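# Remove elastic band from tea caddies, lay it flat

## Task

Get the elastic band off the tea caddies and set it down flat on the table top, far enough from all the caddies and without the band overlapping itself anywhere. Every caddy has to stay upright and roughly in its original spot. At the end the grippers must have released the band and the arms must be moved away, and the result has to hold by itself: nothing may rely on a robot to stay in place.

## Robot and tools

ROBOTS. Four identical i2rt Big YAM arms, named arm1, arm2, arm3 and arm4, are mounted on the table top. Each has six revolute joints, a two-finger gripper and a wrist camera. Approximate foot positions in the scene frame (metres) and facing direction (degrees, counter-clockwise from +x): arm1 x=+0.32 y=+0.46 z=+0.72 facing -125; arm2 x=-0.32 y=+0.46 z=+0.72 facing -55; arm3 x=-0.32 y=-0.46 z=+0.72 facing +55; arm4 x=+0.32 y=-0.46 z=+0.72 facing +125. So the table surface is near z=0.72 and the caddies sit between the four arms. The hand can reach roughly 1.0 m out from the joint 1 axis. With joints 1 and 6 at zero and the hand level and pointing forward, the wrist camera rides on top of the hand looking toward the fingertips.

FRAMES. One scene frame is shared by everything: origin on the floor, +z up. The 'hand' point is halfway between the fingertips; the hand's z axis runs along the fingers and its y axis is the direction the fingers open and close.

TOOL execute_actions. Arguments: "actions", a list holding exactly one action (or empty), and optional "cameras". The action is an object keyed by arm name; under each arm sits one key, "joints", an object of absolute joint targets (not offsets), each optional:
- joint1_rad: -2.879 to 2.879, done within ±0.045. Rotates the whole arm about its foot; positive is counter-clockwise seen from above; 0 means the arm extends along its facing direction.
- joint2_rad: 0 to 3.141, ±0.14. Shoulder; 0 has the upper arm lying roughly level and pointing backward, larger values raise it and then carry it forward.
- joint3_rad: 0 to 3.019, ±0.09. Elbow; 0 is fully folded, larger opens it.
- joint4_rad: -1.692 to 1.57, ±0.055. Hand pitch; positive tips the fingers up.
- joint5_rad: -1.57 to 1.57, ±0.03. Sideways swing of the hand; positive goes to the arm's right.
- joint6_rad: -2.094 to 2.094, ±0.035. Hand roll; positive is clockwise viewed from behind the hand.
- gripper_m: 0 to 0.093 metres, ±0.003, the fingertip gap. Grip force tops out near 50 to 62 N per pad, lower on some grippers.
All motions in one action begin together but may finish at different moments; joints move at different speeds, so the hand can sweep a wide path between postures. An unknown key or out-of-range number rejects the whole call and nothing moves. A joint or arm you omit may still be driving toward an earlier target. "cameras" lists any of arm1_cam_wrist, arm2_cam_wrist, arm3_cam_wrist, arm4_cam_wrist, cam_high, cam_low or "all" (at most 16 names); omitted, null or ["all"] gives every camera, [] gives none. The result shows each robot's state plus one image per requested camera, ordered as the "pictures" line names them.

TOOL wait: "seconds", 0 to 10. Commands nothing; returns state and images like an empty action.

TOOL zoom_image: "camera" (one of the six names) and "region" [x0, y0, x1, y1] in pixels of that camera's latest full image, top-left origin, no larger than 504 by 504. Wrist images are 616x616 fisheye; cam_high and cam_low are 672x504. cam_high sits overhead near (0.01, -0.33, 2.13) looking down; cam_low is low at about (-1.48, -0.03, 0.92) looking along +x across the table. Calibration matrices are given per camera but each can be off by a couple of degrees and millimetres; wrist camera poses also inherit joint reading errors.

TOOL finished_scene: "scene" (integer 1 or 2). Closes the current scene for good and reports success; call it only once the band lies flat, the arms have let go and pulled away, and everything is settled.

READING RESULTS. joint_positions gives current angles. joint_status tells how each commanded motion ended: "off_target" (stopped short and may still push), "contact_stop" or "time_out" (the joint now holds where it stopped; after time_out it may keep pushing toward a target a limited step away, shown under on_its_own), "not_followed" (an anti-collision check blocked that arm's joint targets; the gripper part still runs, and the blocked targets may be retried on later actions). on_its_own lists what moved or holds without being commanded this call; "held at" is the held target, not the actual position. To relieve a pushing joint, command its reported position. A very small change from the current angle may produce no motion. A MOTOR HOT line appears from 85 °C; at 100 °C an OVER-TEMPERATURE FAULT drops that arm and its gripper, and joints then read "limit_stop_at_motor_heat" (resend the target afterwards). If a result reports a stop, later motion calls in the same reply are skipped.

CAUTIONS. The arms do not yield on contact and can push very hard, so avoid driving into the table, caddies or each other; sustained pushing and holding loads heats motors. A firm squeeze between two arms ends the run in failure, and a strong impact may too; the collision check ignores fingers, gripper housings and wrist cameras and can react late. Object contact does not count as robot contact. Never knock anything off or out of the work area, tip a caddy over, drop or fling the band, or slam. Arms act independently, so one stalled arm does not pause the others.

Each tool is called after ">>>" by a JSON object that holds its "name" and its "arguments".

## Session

>>> {"name": "execute_actions", "arguments": {"actions": []}}

Scene clock: 0.00 s.
Motor temperatures (°C, as the motors report them): arm1=[18 21 21 20 21 21] | arm2=[19 21 25 21 22 19] | arm3=[19 20 25 19 20 21] | arm4=[22 19 23 22 20 18]
arm1.joint_positions: joint1_rad=-0.017 joint2_rad=+0.447 joint3_rad=+1.471 joint4_rad=-1.522 joint5_rad=-0.015 joint6_rad=+0.012 gripper_m=+0.095
arm1.joint_status: not commanded
arm1.hand: x=+0.2472 y=+0.3534 z=+1.3594 quat_wxyz=(-0.233, -0.770, -0.386, +0.451) (m; scene frame)
arm2.joint_positions: joint1_rad=+0.010 joint2_rad=+0.445 joint3_rad=+1.474 joint4_rad=-1.548 joint5_rad=-0.008 joint6_rad=-0.009 gripper_m=+0.094
arm2.joint_status: not commanded
arm2.hand: x=-0.2434 y=+0.3676 z=+1.3071 quat_wxyz=(-0.447, -0.381, -0.776, +0.229) (m; scene frame)
arm3.joint_positions: joint1_rad=+0.014 joint2_rad=+0.441 joint3_rad=+1.470 joint4_rad=-1.539 joint5_rad=-0.010 joint6_rad=-0.016 gripper_m=+0.094
arm3.joint_status: not commanded
arm3.hand: x=-0.2584 y=-0.3577 z=+1.3439 quat_wxyz=(-0.441, +0.430, -0.747, -0.248) (m; scene frame)
arm4.joint_positions: joint1_rad=+0.008 joint2_rad=+0.450 joint3_rad=+1.453 joint4_rad=-1.526 joint5_rad=-0.008 joint6_rad=+0.010 gripper_m=+0.094
arm4.joint_status: not commanded
arm4.hand: x=+0.2450 y=-0.3527 z=+1.3156 quat_wxyz=(-0.228, +0.765, -0.407, -0.444) (m; scene frame)
pictures: arm1_cam_wrist, arm2_cam_wrist, arm3_cam_wrist, arm4_cam_wrist, cam_high, cam_low
Images, in order (width x height): arm1_cam_wrist 616x616, arm2_cam_wrist 616x616, arm3_cam_wrist 616x616, arm4_cam_wrist 616x616, cam_high 672x504, cam_low 672x504.

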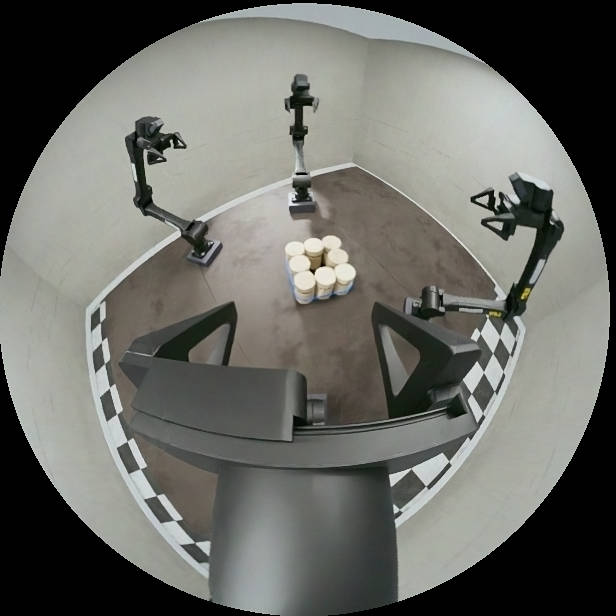

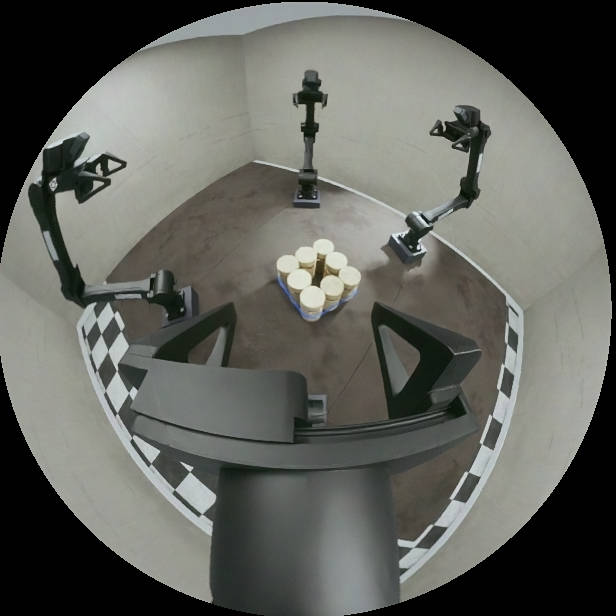

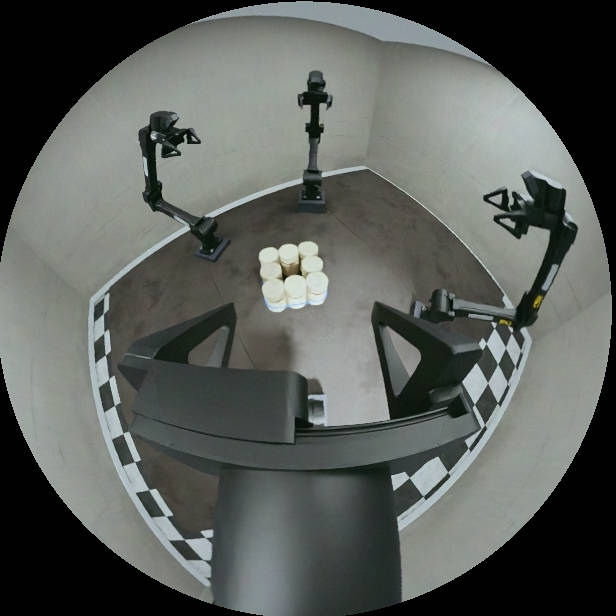

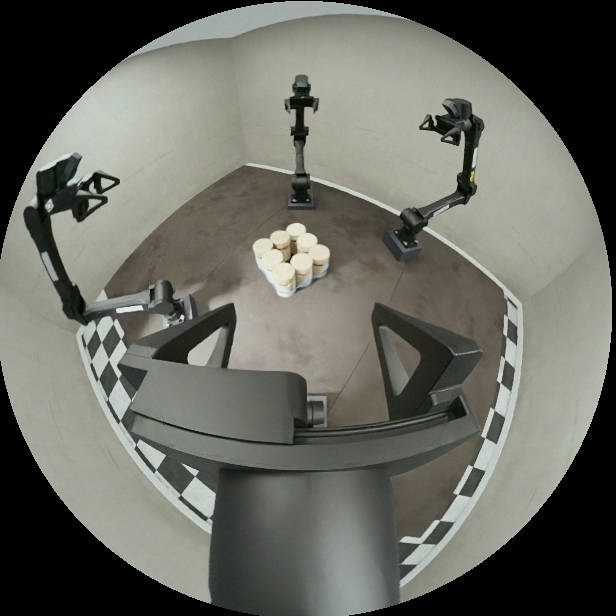

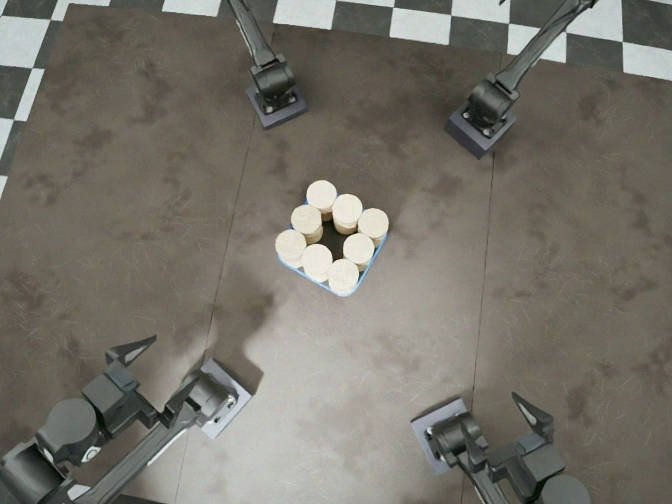

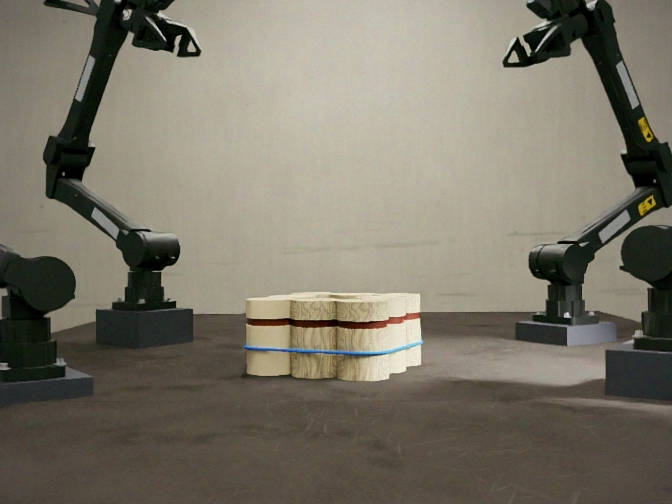

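Camera pose looks unchanged.

>>> {"name": "zoom_image", "arguments": {"camera": "cam_high", "region": [250, 160, 418, 328]}}

>>> {"name": "zoom_image", "arguments": {"camera": "cam_low", "region": [230, 270, 440, 400]}}

Region (250, 160, 418, 328) of cam_high's 672x504 image, scaled by 3.000, with more detail than that image has.

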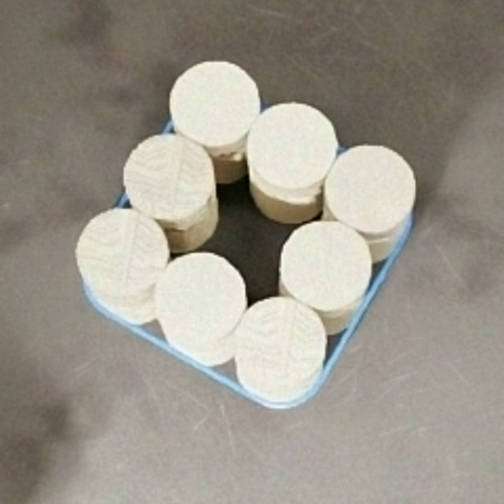

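Region (230, 270, 440, 400) of cam_low's 672x504 image, scaled by 2.400, with more detail than that image has; it fills the top 312 rows of this view, and the rest is white.

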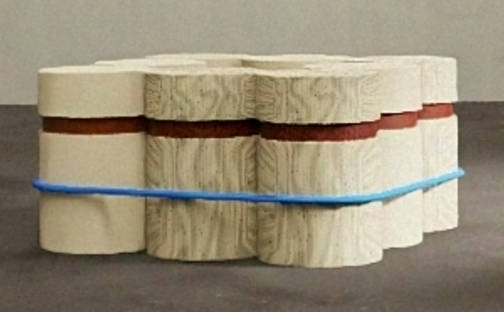

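>>> {"name": "execute_actions", "arguments": {"actions": [{"arm1":{"joints":{"joint1_rad":-0.271,"joint2_rad":0.9,"joint3_rad":0.535,"joint4_rad":0.045,"joint5_rad":-0.3,"joint6_rad":1.195,"gripper_m":0.035}},"arm2":{"joints":{"joint1_rad":-0.563,"joint2_rad":0.7,"joint3_rad":0.437,"joint4_rad":-0.205,"joint5_rad":-0.6,"joint6_rad":0.73,"gripper_m":0.035}},"arm3":{"joints":{"joint1_rad":0.17,"joint2_rad":0.8,"joint3_rad":0.417,"joint4_rad":0.07,"joint5_rad":0,"joint6_rad":1.57,"gripper_m":0.035}},"arm4":{"joints":{"joint1_rad":-0.168,"joint2_rad":0.9,"joint3_rad":0.67,"joint4_rad":-0.115,"joint5_rad":-0.45,"joint6_rad":1.01,"gripper_m":0.035}}}], "cameras": ["cam_high"]}}

>>> {"name": "execute_actions", "arguments": {"actions": [{"arm1":{"joints":{"joint2_rad":1.48}},"arm2":{"joints":{"joint2_rad":1.212}},"arm3":{"joints":{"joint2_rad":1.325}},"arm4":{"joints":{"joint2_rad":1.487}}}]}}

Scene clock: 70.23 s.
Motor temperatures (°C, as the motors report them): arm1=[18 22 23 20 20 21] | arm2=[19 21 28 22 21 19] | arm3=[19 20 28 20 20 21] | arm4=[22 20 26 22 20 18]
arm1.joint_positions: joint1_rad=-0.267 joint2_rad=+0.908 joint3_rad=+0.533 joint4_rad=+0.031 joint5_rad=-0.296 joint6_rad=+1.186 gripper_m=+0.035
arm1.joint_status: all done
arm1.hand: x=+0.0222 y=+0.1539 z=+1.0435 quat_wxyz=(-0.525, -0.807, +0.120, +0.244) (m; scene frame)
arm2.joint_positions: joint1_rad=-0.560 joint2_rad=+0.708 joint3_rad=+0.442 joint4_rad=-0.224 joint5_rad=-0.597 joint6_rad=+0.713 gripper_m=+0.035
arm2.joint_status: all done
arm2.hand: x=-0.1994 y=+0.1310 z=+0.9739 quat_wxyz=(-0.551, -0.664, -0.504, -0.039) (m; scene frame)
arm3.joint_positions: joint1_rad=+0.162 joint2_rad=+0.812 joint3_rad=+0.412 joint4_rad=+0.048 joint5_rad=-0.001 joint6_rad=+1.560 gripper_m=+0.035
arm3.joint_status: all done
arm3.hand: x=-0.1665 y=-0.0981 z=+1.0014 quat_wxyz=(-0.116, -0.158, -0.805, -0.560) (m; scene frame)
arm4.joint_positions: joint1_rad=-0.163 joint2_rad=+0.906 joint3_rad=+0.671 joint4_rad=-0.139 joint5_rad=-0.447 joint6_rad=+1.001 gripper_m=+0.035
arm4.joint_status: all done
arm4.hand: x=+0.0754 y=-0.1020 z=+1.0568 quat_wxyz=(+0.143, +0.496, -0.649, -0.560) (m; scene frame)
pictures: cam_high
Images, in order (width x height): cam_high 672x504.

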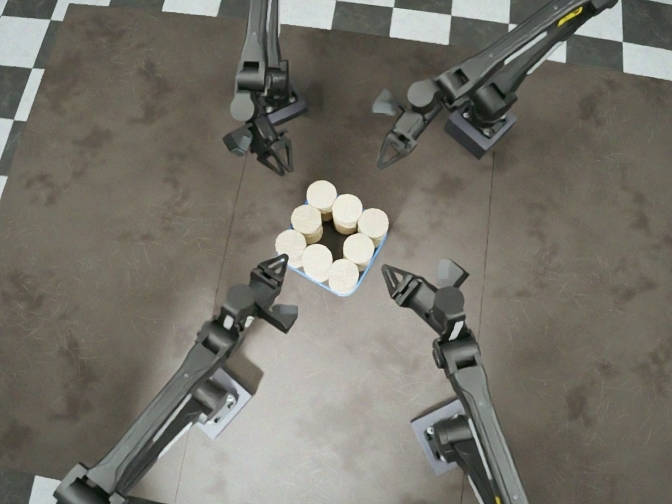

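Scene clock: 71.53 s.
Motor temperatures (°C, as the motors report them): arm1=[18 22 23 20 20 21] | arm2=[19 21 28 22 21 19] | arm3=[19 20 28 20 20 21] | arm4=[22 20 26 22 20 18]
arm1.joint_positions: joint1_rad=-0.267 joint2_rad=+1.472 joint3_rad=+0.533 joint4_rad=+0.037 joint5_rad=-0.296 joint6_rad=+1.186 gripper_m=+0.035
arm1.joint_status: all done
arm1.hand: x=+0.0197 y=+0.1543 z=+0.8116 quat_wxyz=(-0.339, -0.918, +0.188, +0.083) (m; scene frame)
arm2.joint_positions: joint1_rad=-0.560 joint2_rad=+1.211 joint3_rad=+0.442 joint4_rad=-0.220 joint5_rad=-0.598 joint6_rad=+0.713 gripper_m=+0.035
arm2.joint_status: all done
arm2.hand: x=-0.2001 y=+0.1225 z=+0.8105 quat_wxyz=(-0.362, -0.781, -0.486, -0.150) (m; scene frame)
arm3.joint_positions: joint1_rad=+0.162 joint2_rad=+1.312 joint3_rad=+0.412 joint4_rad=+0.055 joint5_rad=-0.001 joint6_rad=+1.561 gripper_m=+0.035
arm3.joint_status: all done
arm3.hand: x=-0.1674 y=-0.0999 z=+0.8139 quat_wxyz=(-0.071, -0.181, -0.917, -0.348) (m; scene frame)
arm4.joint_positions: joint1_rad=-0.163 joint2_rad=+1.493 joint3_rad=+0.664 joint4_rad=-0.132 joint5_rad=-0.448 joint6_rad=+1.002 gripper_m=+0.035
arm4.joint_status: all done
arm4.hand: x=+0.0664 y=-0.0814 z=+0.8032 quat_wxyz=(+0.190, +0.503, -0.786, -0.306) (m; scene frame)
pictures: arm1_cam_wrist, arm2_cam_wrist, arm3_cam_wrist, arm4_cam_wrist, cam_high, cam_low
camera_calibration (this result's frames):
arm1_cam_wrist: T_world_to_cam=[[0.285709, 0.690126, -0.664904, 0.428727], [0.904365, 0.0353467, 0.425293, -0.366633], [0.317008, -0.722826, -0.614027, 0.725231], [0, 0, 0, 1]] pos_world=[-0.0208251, 0.241299, 0.8863]
arm2_cam_wrist: T_world_to_cam=[[-0.650735, 0.258559, -0.713927, 0.415948], [0.0454633, 0.951818, 0.303276, -0.346654], [0.757943, 0.164895, -0.631136, 0.77184], [0, 0, 0, 1]] pos_world=[-0.298578, 0.0951323, 0.889224]
arm3_cam_wrist: T_world_to_cam=[[-0.287054, -0.689862, -0.664598, 0.428243], [-0.899817, -0.043754, 0.434068, -0.50335], [-0.328526, 0.722617, -0.60819, 0.636107], [0, 0, 0, 1]] pos_world=[-0.121016, -0.186257, 0.889972]
arm4_cam_wrist: T_world_to_cam=[[0.67858, -0.307617, -0.667009, 0.464609], [0.0080363, -0.904917, 0.425513, -0.410582], [-0.734483, -0.294105, -0.611586, 0.642312], [0, 0, 0, 1]] pos_world=[0.159793, -0.0397134, 0.877435]
Images, in order (width x height): arm1_cam_wrist 616x616, arm2_cam_wrist 616x616, arm3_cam_wrist 616x616, arm4_cam_wrist 616x616, cam_high 672x504, cam_low 672x504.

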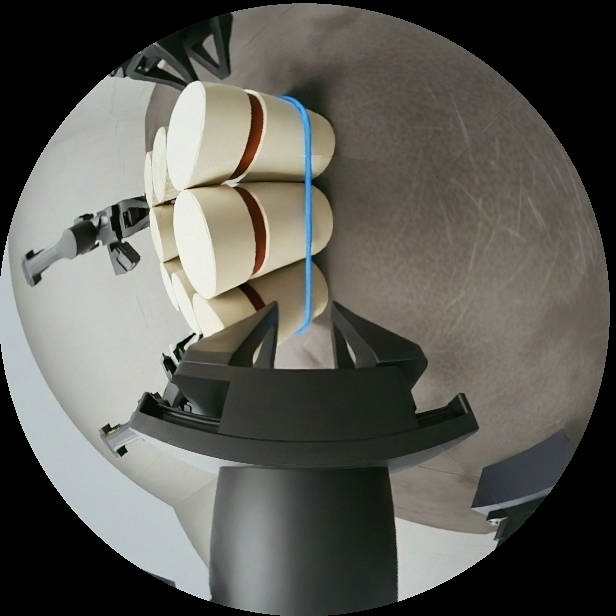

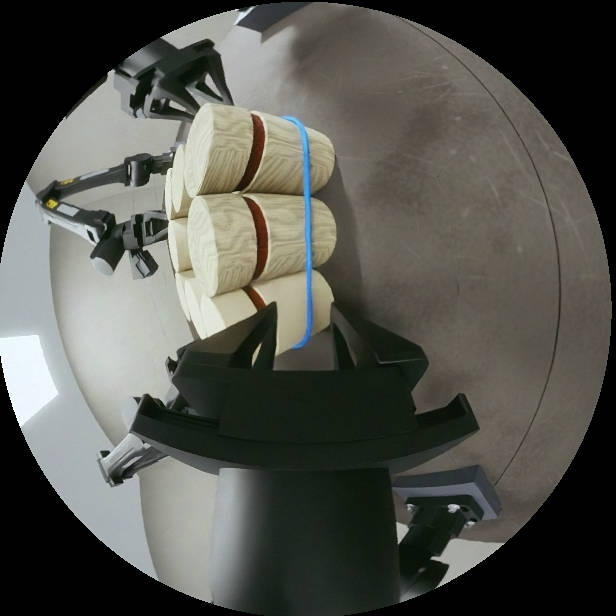

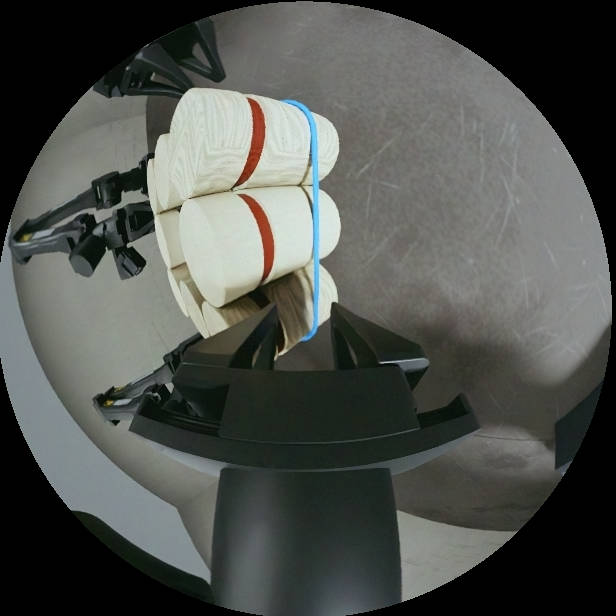

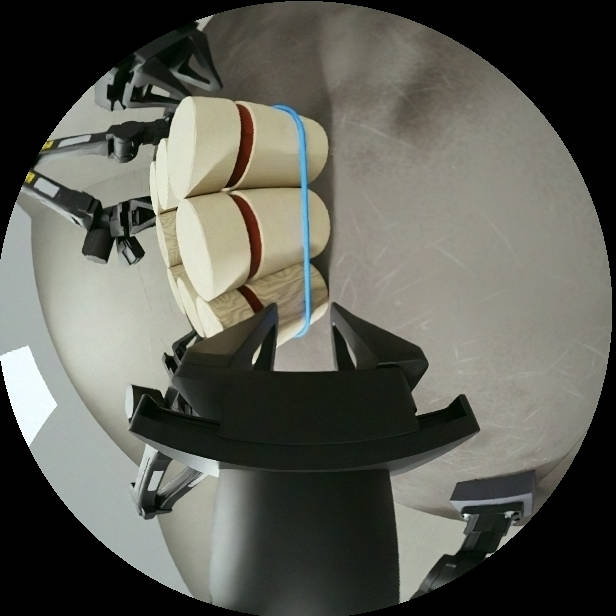

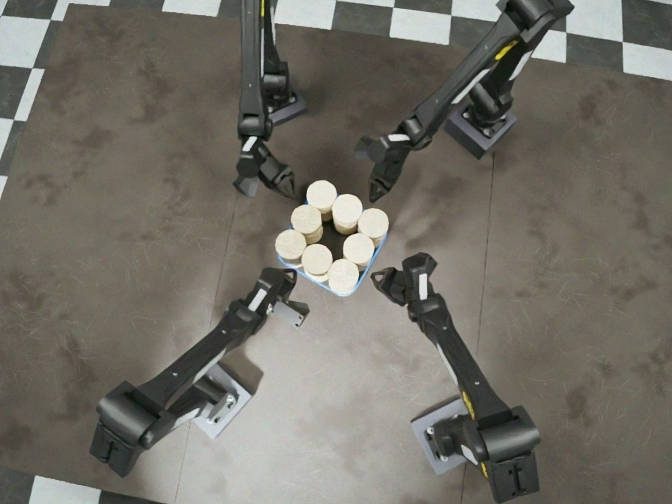

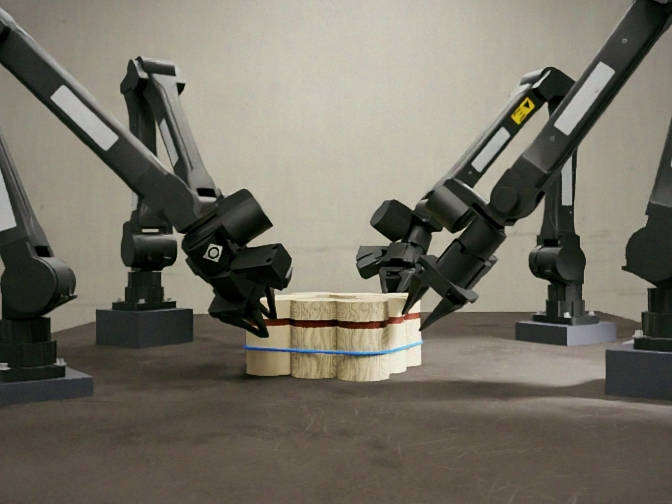

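>>> {"name": "execute_actions", "arguments": {"actions": [{"arm1":{"joints":{"joint1_rad":-0.243,"joint2_rad":1.587,"joint3_rad":0.595,"joint4_rad":0.11}},"arm2":{"joints":{"joint1_rad":-0.512,"joint2_rad":1.33,"joint3_rad":0.49,"joint4_rad":-0.115}},"arm3":{"joints":{"joint2_rad":1.455,"joint3_rad":0.465,"joint4_rad":0.165}},"arm4":{"joints":{"joint1_rad":-0.132,"joint2_rad":1.578,"joint3_rad":0.725,"joint4_rad":-0.055}}}], "cameras": []}}

>>> {"name": "execute_actions", "arguments": {"actions": [{"arm1":{"joints":{"joint1_rad":-0.228,"joint2_rad":1.688,"joint3_rad":0.635,"joint4_rad":0.175}},"arm2":{"joints":{"joint1_rad":-0.468,"joint2_rad":1.438,"joint3_rad":0.517,"joint4_rad":-0.024}},"arm3":{"joints":{"joint2_rad":1.579,"joint3_rad":0.5,"joint4_rad":0.268}},"arm4":{"joints":{"joint1_rad":-0.106,"joint2_rad":1.665,"joint3_rad":0.76,"joint4_rad":0.005}}}], "cameras": ["arm1_cam_wrist","arm2_cam_wrist","arm3_cam_wrist","arm4_cam_wrist","cam_high"]}}

Scene clock: 87.63 s.
Motor temperatures (°C, as the motors report them): arm1=[18 22 23 20 20 21] | arm2=[19 21 28 22 21 19] | arm3=[19 20 28 20 19 21] | arm4=[22 20 26 22 20 18]
arm1.joint_positions: joint1_rad=-0.250 joint2_rad=+1.579 joint3_rad=+0.573 joint4_rad=+0.099 joint5_rad=-0.296 joint6_rad=+1.187 gripper_m=+0.035
arm1.joint_status: all done
arm1.hand: x=+0.0105 y=+0.1375 z=+0.7911 quat_wxyz=(-0.338, -0.920, +0.181, +0.078) (m; scene frame)
arm2.joint_positions: joint1_rad=-0.516 joint2_rad=+1.332 joint3_rad=+0.444 joint4_rad=-0.132 joint5_rad=-0.598 joint6_rad=+0.713 gripper_m=+0.035
arm2.joint_status: all done
arm2.hand: x=-0.1850 y=+0.1207 z=+0.7821 quat_wxyz=(-0.346, -0.776, -0.501, -0.164) (m; scene frame)
arm3.joint_positions: joint1_rad=+0.162 joint2_rad=+1.442 joint3_rad=+0.440 joint4_rad=+0.145 joint5_rad=-0.001 joint6_rad=+1.561 gripper_m=+0.035
arm3.joint_status: all done
arm3.hand: x=-0.1611 y=-0.0850 z=+0.7903 quat_wxyz=(-0.070, -0.182, -0.919, -0.343) (m; scene frame)
arm4.joint_positions: joint1_rad=-0.137 joint2_rad=+1.581 joint3_rad=+0.689 joint4_rad=-0.074 joint5_rad=-0.448 joint6_rad=+1.002 gripper_m=+0.035
arm4.joint_status: all done
arm4.hand: x=+0.0504 y=-0.0756 z=+0.7817 quat_wxyz=(+0.194, +0.513, -0.780, -0.301) (m; scene frame)
pictures: none
No camera images: the call's "cameras" was empty. Leave "cameras" out to get every camera's image.

Scene clock: 88.53 s.
Motor temperatures (°C, as the motors report them): arm1=[18 22 23 20 20 21] | arm2=[19 21 28 22 21 19] | arm3=[19 20 28 20 19 21] | arm4=[22 20 26 22 20 18]
arm1.joint_positions: joint1_rad=-0.238 joint2_rad=+1.680 joint3_rad=+0.608 joint4_rad=+0.163 joint5_rad=-0.296 joint6_rad=+1.187 gripper_m=+0.035
arm1.joint_status: all done
arm1.hand: x=+0.0024 y=+0.1235 z=+0.7690 quat_wxyz=(-0.338, -0.922, +0.175, +0.076) (m; scene frame)
arm2.joint_positions: joint1_rad=-0.471 joint2_rad=+1.438 joint3_rad=+0.475 joint4_rad=-0.041 joint5_rad=-0.601 joint6_rad=+0.714 gripper_m=+0.035
arm2.joint_status: all done
arm2.hand: x=-0.1662 y=+0.1064 z=+0.7674 quat_wxyz=(-0.349, -0.761, -0.519, -0.170) (m; scene frame)
arm3.joint_positions: joint1_rad=+0.163 joint2_rad=+1.566 joint3_rad=+0.469 joint4_rad=+0.246 joint5_rad=+0.000 joint6_rad=+1.561 gripper_m=+0.035
arm3.joint_status: all done
arm3.hand: x=-0.1546 y=-0.0690 z=+0.7682 quat_wxyz=(-0.071, -0.181, -0.918, -0.346) (m; scene frame)
arm4.joint_positions: joint1_rad=-0.108 joint2_rad=+1.667 joint3_rad=+0.723 joint4_rad=-0.015 joint5_rad=-0.452 joint6_rad=+1.002 gripper_m=+0.035
arm4.joint_status: all done
arm4.hand: x=+0.0307 y=-0.0684 z=+0.7631 quat_wxyz=(+0.200, +0.525, -0.771, -0.301) (m; scene frame)
pictures: arm1_cam_wrist, arm2_cam_wrist, arm3_cam_wrist, arm4_cam_wrist, cam_high
camera_calibration (this result's frames):
arm1_cam_wrist: T_world_to_cam=[[0.26859, 0.700373, -0.661314, 0.422633], [0.900998, 0.0601456, 0.429635, -0.338206], [0.34068, -0.711238, -0.61488, 0.681481], [0, 0, 0, 1]] pos_world=[-0.0409587, 0.209036, 0.843827]
arm2_cam_wrist: T_world_to_cam=[[-0.671131, 0.20971, -0.711059, 0.410968], [-0.040349, 0.947401, 0.317496, -0.344472], [0.74024, 0.241772, -0.627368, 0.707561], [0, 0, 0, 1]] pos_world=[-0.261851, 0.0691005, 0.845493]
arm3_cam_wrist: T_world_to_cam=[[-0.288154, -0.692966, -0.660883, 0.41963], [-0.899107, -0.0416917, 0.435739, -0.471629], [-0.329505, 0.719764, -0.611037, 0.591974], [0, 0, 0, 1]] pos_world=[-0.108068, -0.154956, 0.844551]
arm4_cam_wrist: T_world_to_cam=[[0.692842, -0.268692, -0.669159, 0.469922], [0.0617165, -0.902483, 0.426281, -0.383517], [-0.718443, -0.336644, -0.608696, 0.589811], [0, 0, 0, 1]] pos_world=[0.121833, -0.0212976, 0.836954]
Images, in order (width x height): arm1_cam_wrist 616x616, arm2_cam_wrist 616x616, arm3_cam_wrist 616x616, arm4_cam_wrist 616x616, cam_high 672x504.

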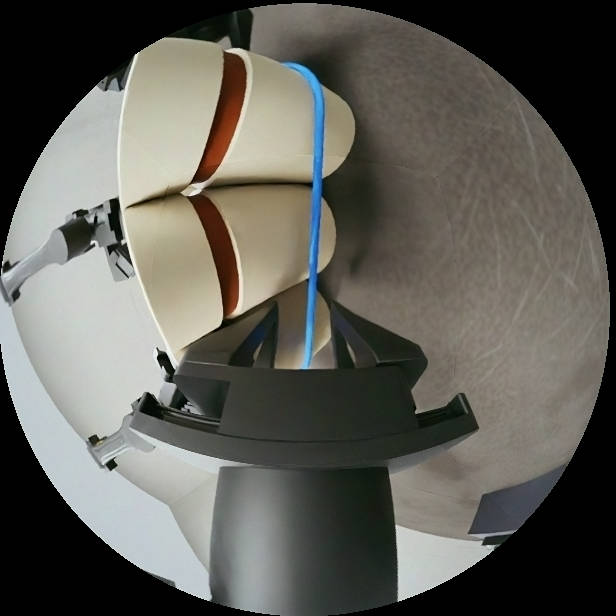

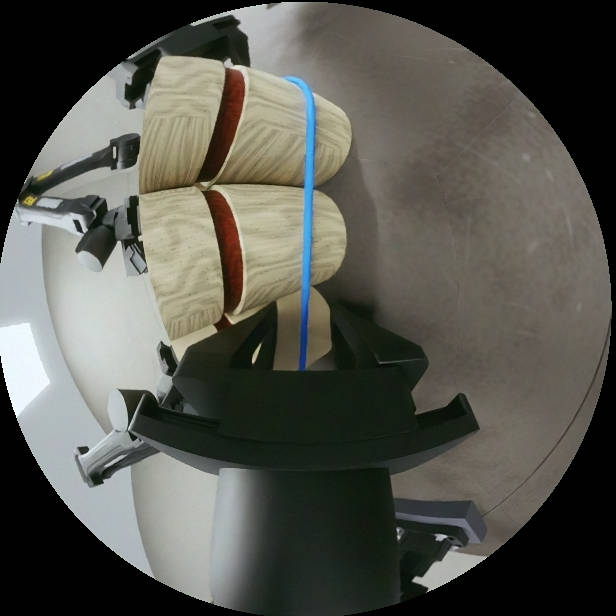

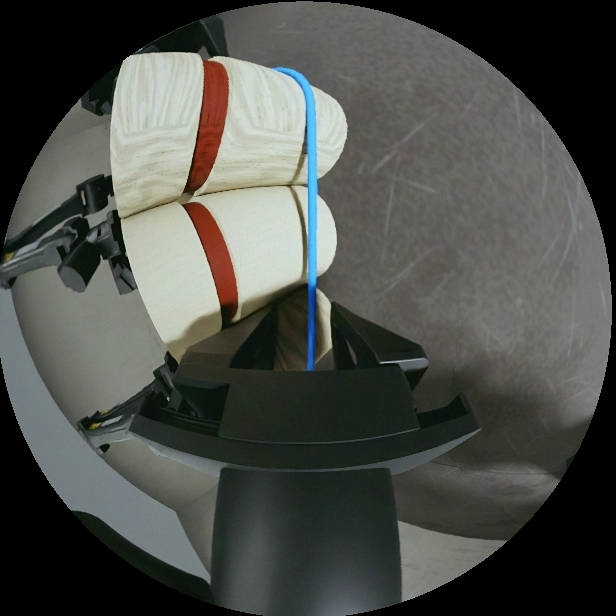

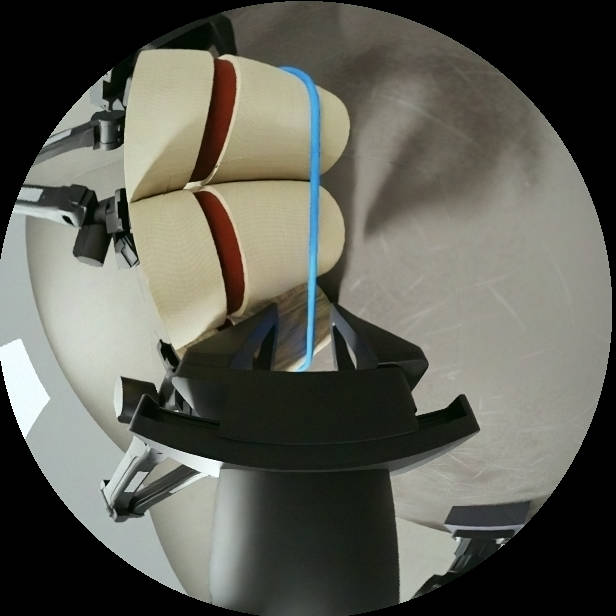

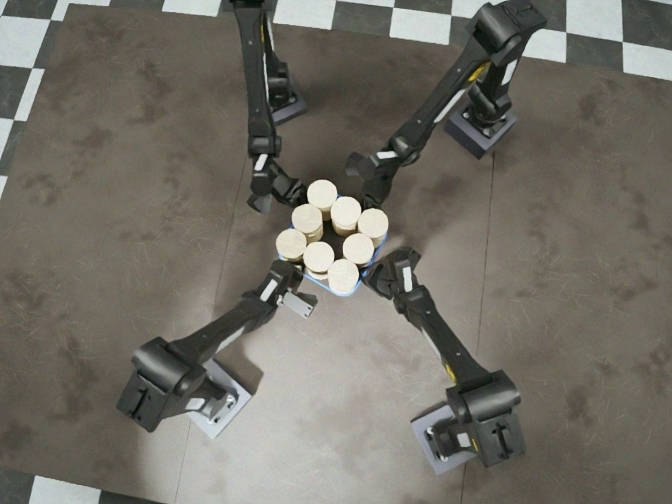

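>>> {"name": "execute_actions", "arguments": {"actions": [], "cameras": ["cam_high"]}}

>>> {"name": "execute_actions", "arguments": {"actions": [{"arm1":{"joints":{"gripper_m":0}},"arm2":{"joints":{"gripper_m":0}},"arm3":{"joints":{"gripper_m":0}},"arm4":{"joints":{"gripper_m":0}}}]}}

Scene clock: 123.80 s.
Motor temperatures (°C, as the motors report them): arm1=[18 22 23 20 20 21] | arm2=[19 21 30 22 21 19] | arm3=[19 20 29 20 19 21] | arm4=[22 21 27 22 20 18]
arm1.joint_positions: joint1_rad=-0.238 joint2_rad=+1.680 joint3_rad=+0.608 joint4_rad=+0.163 joint5_rad=-0.296 joint6_rad=+1.187 gripper_m=+0.035
arm1.joint_status: all done
arm1.hand: x=+0.0024 y=+0.1235 z=+0.7690 quat_wxyz=(-0.338, -0.922, +0.175, +0.076) (m; scene frame)
arm2.joint_positions: joint1_rad=-0.471 joint2_rad=+1.438 joint3_rad=+0.475 joint4_rad=-0.041 joint5_rad=-0.601 joint6_rad=+0.714 gripper_m=+0.035
arm2.joint_status: all done
arm2.hand: x=-0.1662 y=+0.1064 z=+0.7674 quat_wxyz=(-0.349, -0.761, -0.519, -0.170) (m; scene frame)
arm3.joint_positions: joint1_rad=+0.163 joint2_rad=+1.566 joint3_rad=+0.469 joint4_rad=+0.246 joint5_rad=+0.000 joint6_rad=+1.561 gripper_m=+0.035
arm3.joint_status: all done
arm3.hand: x=-0.1546 y=-0.0690 z=+0.7682 quat_wxyz=(-0.071, -0.181, -0.918, -0.346) (m; scene frame)
arm4.joint_positions: joint1_rad=-0.108 joint2_rad=+1.667 joint3_rad=+0.723 joint4_rad=-0.015 joint5_rad=-0.452 joint6_rad=+1.002 gripper_m=+0.035
arm4.joint_status: all done
arm4.hand: x=+0.0307 y=-0.0684 z=+0.7631 quat_wxyz=(+0.200, +0.525, -0.771, -0.301) (m; scene frame)
pictures: cam_high
Images, in order (width x height): cam_high 672x504.

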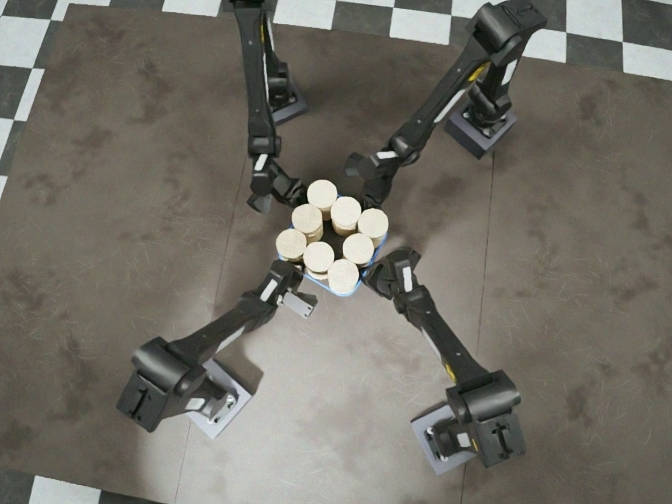

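Scene clock: 124.33 s.
Motor temperatures (°C, as the motors report them): arm1=[18 22 23 20 20 21] | arm2=[19 21 30 22 21 19] | arm3=[19 20 29 20 19 21] | arm4=[22 21 27 22 20 18]
arm1.joint_positions: joint1_rad=-0.238 joint2_rad=+1.680 joint3_rad=+0.608 joint4_rad=+0.163 joint5_rad=-0.296 joint6_rad=+1.187 gripper_m=+0.002
arm1.joint_status: all done
arm1.hand: x=+0.0024 y=+0.1235 z=+0.7690 quat_wxyz=(-0.338, -0.922, +0.175, +0.076) (m; scene frame)
arm2.joint_positions: joint1_rad=-0.471 joint2_rad=+1.438 joint3_rad=+0.475 joint4_rad=-0.041 joint5_rad=-0.601 joint6_rad=+0.714 gripper_m=+0.002
arm2.joint_status: all done
arm2.hand: x=-0.1662 y=+0.1064 z=+0.7674 quat_wxyz=(-0.349, -0.761, -0.519, -0.170) (m; scene frame)
arm3.joint_positions: joint1_rad=+0.163 joint2_rad=+1.566 joint3_rad=+0.471 joint4_rad=+0.248 joint5_rad=+0.000 joint6_rad=+1.561 gripper_m=+0.002
arm3.joint_status: all done
arm3.hand: x=-0.1541 y=-0.0678 z=+0.7691 quat_wxyz=(-0.071, -0.181, -0.917, -0.347) (m; scene frame)
arm4.joint_positions: joint1_rad=-0.108 joint2_rad=+1.667 joint3_rad=+0.723 joint4_rad=-0.015 joint5_rad=-0.451 joint6_rad=+1.002 gripper_m=+0.001
arm4.joint_status: all done
arm4.hand: x=+0.0308 y=-0.0683 z=+0.7630 quat_wxyz=(+0.200, +0.525, -0.771, -0.301) (m; scene frame)
pictures: arm1_cam_wrist, arm2_cam_wrist, arm3_cam_wrist, arm4_cam_wrist, cam_high, cam_low
camera_calibration (this result's frames):
arm1_cam_wrist: T_world_to_cam=[[0.26859, 0.700373, -0.661314, 0.422633], [0.900998, 0.0601456, 0.429635, -0.338206], [0.34068, -0.711238, -0.61488, 0.681481], [0, 0, 0, 1]] pos_world=[-0.0409587, 0.209036, 0.843827]
arm2_cam_wrist: T_world_to_cam=[[-0.671131, 0.20971, -0.711059, 0.410968], [-0.040349, 0.947401, 0.317496, -0.344472], [0.74024, 0.241772, -0.627368, 0.707561], [0, 0, 0, 1]] pos_world=[-0.261851, 0.0691005, 0.845493]
arm3_cam_wrist: T_world_to_cam=[[-0.287273, -0.69087, -0.663455, 0.423437], [-0.899688, -0.0430652, 0.434405, -0.470677], [-0.328689, 0.721695, -0.609196, 0.590675], [0, 0, 0, 1]] pos_world=[-0.107672, -0.154017, 0.845233]
arm4_cam_wrist: T_world_to_cam=[[0.693223, -0.268853, -0.6687, 0.469443], [0.0607719, -0.902709, 0.425938, -0.383107], [-0.718157, -0.335908, -0.60944, 0.590516], [0, 0, 0, 1]] pos_world=[0.121937, -0.0212639, 0.83698]
Images, in order (width x height): arm1_cam_wrist 616x616, arm2_cam_wrist 616x616, arm3_cam_wrist 616x616, arm4_cam_wrist 616x616, cam_high 672x504, cam_low 672x504.

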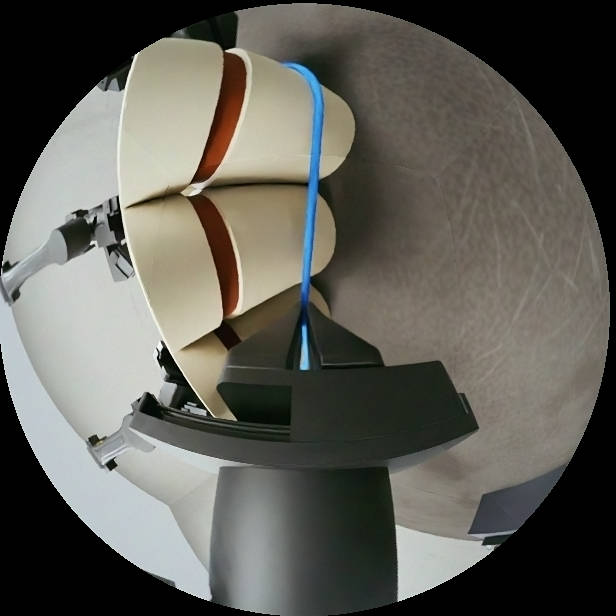

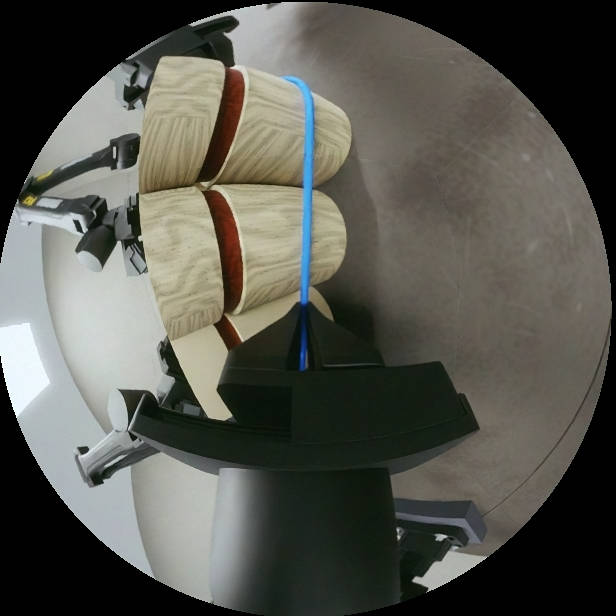

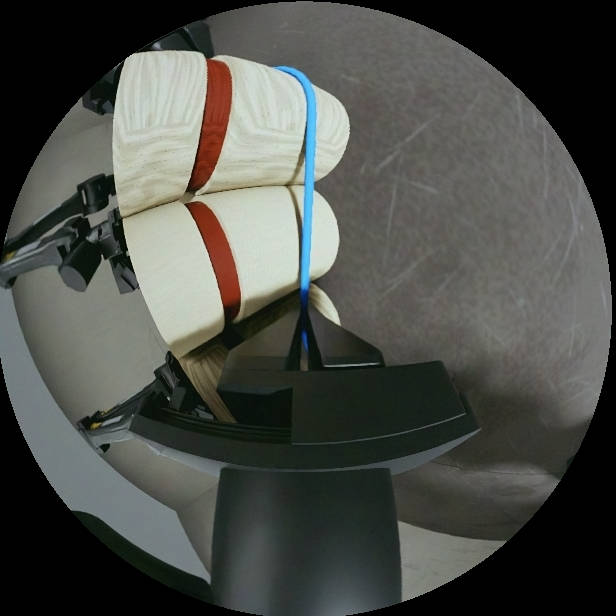

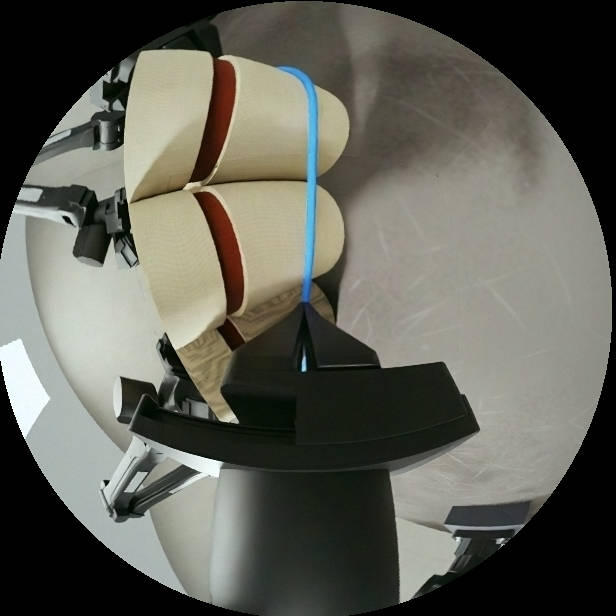

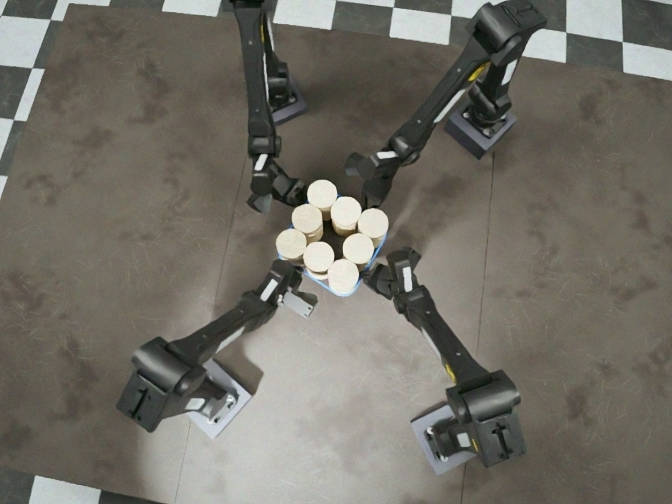

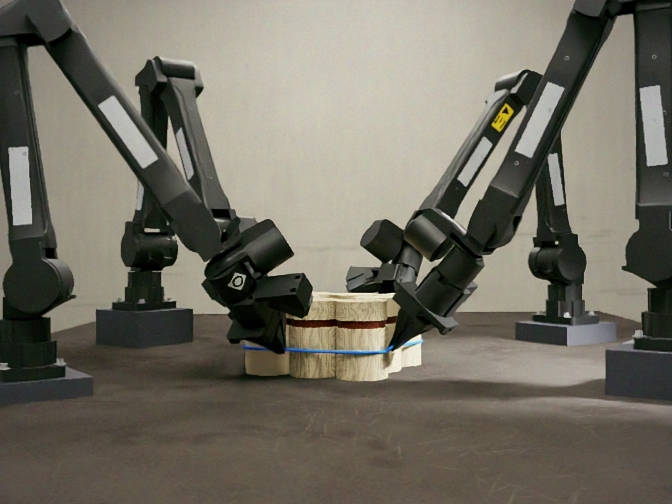

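>>> {"name": "execute_actions", "arguments": {"actions": [{"arm1":{"joints":{"joint1_rad":-0.2,"joint2_rad":1.564,"joint3_rad":0.465,"joint4_rad":0.21}},"arm2":{"joints":{"joint1_rad":-0.545,"joint2_rad":1.269,"joint3_rad":0.365,"joint4_rad":-0.085}},"arm3":{"joints":{"joint1_rad":0.235,"joint2_rad":1.44,"joint3_rad":0.367,"joint4_rad":0.235}},"arm4":{"joints":{"joint1_rad":-0.115,"joint2_rad":1.555,"joint3_rad":0.625,"joint4_rad":-0.005}}}], "cameras": ["cam_high"]}}

>>> {"name": "execute_actions", "arguments": {"actions": [{"arm1":{"joints":{"joint1_rad":-0.05,"joint2_rad":1.471,"joint3_rad":0.371,"joint4_rad":0.21}},"arm2":{"joints":{"joint1_rad":-0.488,"joint2_rad":0.998,"joint3_rad":0.213,"joint4_rad":-0.21}},"arm3":{"joints":{"joint1_rad":0.425,"joint2_rad":1.402,"joint3_rad":0.349,"joint4_rad":0.21}},"arm4":{"joints":{"joint1_rad":-0.005,"joint2_rad":1.429,"joint3_rad":0.493,"joint4_rad":-0.005}}}], "cameras": ["cam_high","cam_low"]}}

>>> {"name": "zoom_image", "arguments": {"camera": "cam_high", "region": [230,140,440,340]}}

Scene clock: 154.37 s.
Motor temperatures (°C, as the motors report them): arm1=[18 22 24 20 20 21] | arm2=[19 21 30 22 20 19] | arm3=[19 21 29 20 19 21] | arm4=[22 21 27 22 20 18]
arm1.joint_positions: joint1_rad=-0.215 joint2_rad=+1.560 joint3_rad=+0.481 joint4_rad=+0.214 joint5_rad=-0.288 joint6_rad=+1.189 gripper_m=+0.002
arm1.joint_status: all done
arm1.hand: x=+0.0385 y=+0.1435 z=+0.7841 quat_wxyz=(-0.353, -0.917, +0.163, +0.087) (m; scene frame)
arm2.joint_positions: joint1_rad=-0.532 joint2_rad=+1.269 joint3_rad=+0.380 joint4_rad=-0.071 joint5_rad=-0.607 joint6_rad=+0.716 gripper_m=+0.002
arm2.joint_status: all done
arm2.hand: x=-0.1901 y=+0.1331 z=+0.7871 quat_wxyz=(-0.372, -0.768, -0.498, -0.154) (m; scene frame)
arm3.joint_positions: joint1_rad=+0.231 joint2_rad=+1.443 joint3_rad=+0.375 joint4_rad=+0.247 joint5_rad=-0.002 joint6_rad=+1.562 gripper_m=+0.002
arm3.joint_status: all done
arm3.hand: x=-0.1923 y=-0.0889 z=+0.7833 quat_wxyz=(-0.061, -0.149, -0.918, -0.361) (m; scene frame)
arm4.joint_positions: joint1_rad=-0.108 joint2_rad=+1.554 joint3_rad=+0.623 joint4_rad=-0.015 joint5_rad=-0.451 joint6_rad=+1.002 gripper_m=+0.001
arm4.joint_status: all done
arm4.hand: x=+0.0474 y=-0.1000 z=+0.7771 quat_wxyz=(+0.199, +0.525, -0.768, -0.307) (m; scene frame)
pictures: cam_high
Images, in order (width x height): cam_high 672x504.

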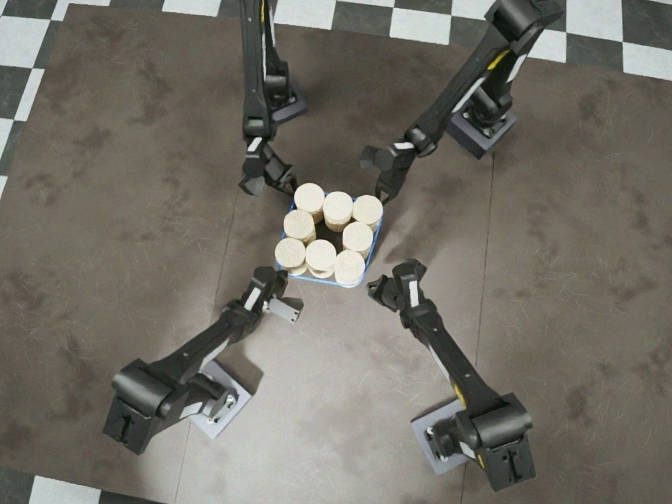

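Scene clock: 156.33 s.
Motor temperatures (°C, as the motors report them): arm1=[18 22 23 20 21 21] | arm2=[19 21 30 22 20 19] | arm3=[19 21 28 20 19 21] | arm4=[22 21 27 22 20 18]
arm1.joint_positions: joint1_rad=-0.106 joint2_rad=+1.468 joint3_rad=+0.398 joint4_rad=+0.226 joint5_rad=-0.261 joint6_rad=+1.192 gripper_m=+0.002
arm1.joint_status: joint1_rad time_out (moved +0.109 of +0.165); the others done
arm1.on_its_own: joint1_rad reads -0.106 and still pushes toward -0.050 since a time_out
arm1.hand: x=+0.0895 y=+0.1380 z=+0.7926 quat_wxyz=(-0.359, -0.922, +0.117, +0.083) (m; scene frame)
arm2.joint_positions: joint1_rad=-0.483 joint2_rad=+0.992 joint3_rad=+0.261 joint4_rad=-0.164 joint5_rad=-0.604 joint6_rad=+0.721 gripper_m=+0.002
arm2.joint_status: all done
arm2.hand: x=-0.1815 y=+0.1865 z=+0.8090 quat_wxyz=(-0.394, -0.744, -0.518, -0.149) (m; scene frame)
arm3.joint_positions: joint1_rad=+0.409 joint2_rad=+1.409 joint3_rad=+0.381 joint4_rad=+0.240 joint5_rad=+0.007 joint6_rad=+1.566 gripper_m=+0.002
arm3.joint_status: all done
arm3.hand: x=-0.2577 y=-0.0664 z=+0.7970 quat_wxyz=(-0.033, -0.070, -0.922, -0.380) (m; scene frame)
arm4.joint_positions: joint1_rad=+0.000 joint2_rad=+1.432 joint3_rad=+0.489 joint4_rad=-0.015 joint5_rad=-0.450 joint6_rad=+1.002 gripper_m=+0.001
arm4.joint_status: all done
arm4.hand: x=+0.0396 y=-0.1753 z=+0.7775 quat_wxyz=(+0.215, +0.566, -0.741, -0.290) (m; scene frame)
pictures: cam_high, cam_low
Images, in order (width x height): cam_high 672x504, cam_low 672x504.

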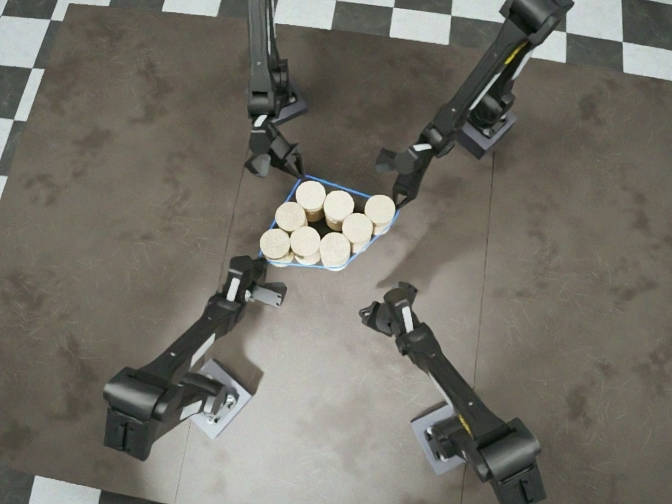

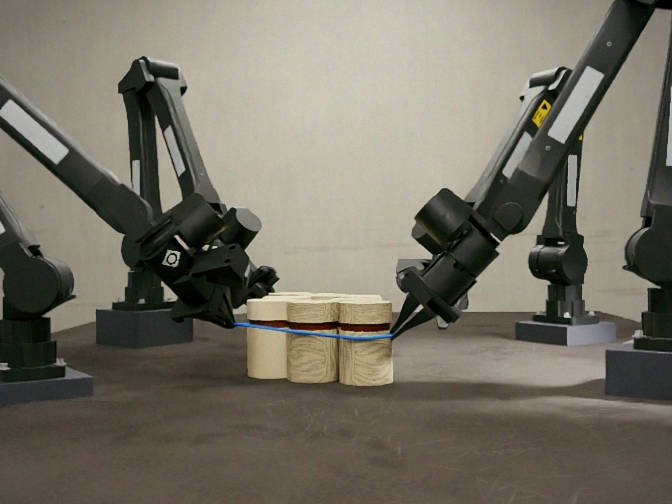

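Region (230, 140, 440, 340) of cam_high's 672x504 image, scaled by 2.400, with more detail than that image has; it fills the top 480 rows of this view, and the rest is white.

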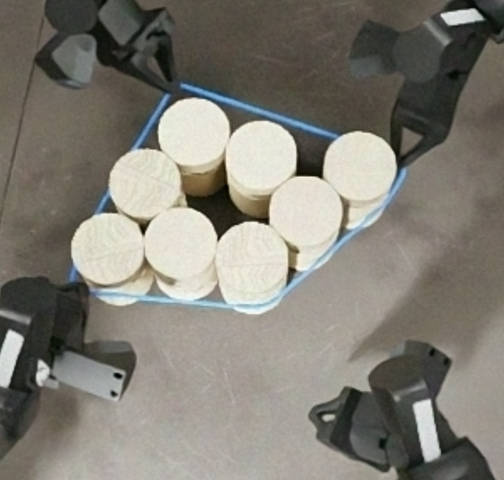

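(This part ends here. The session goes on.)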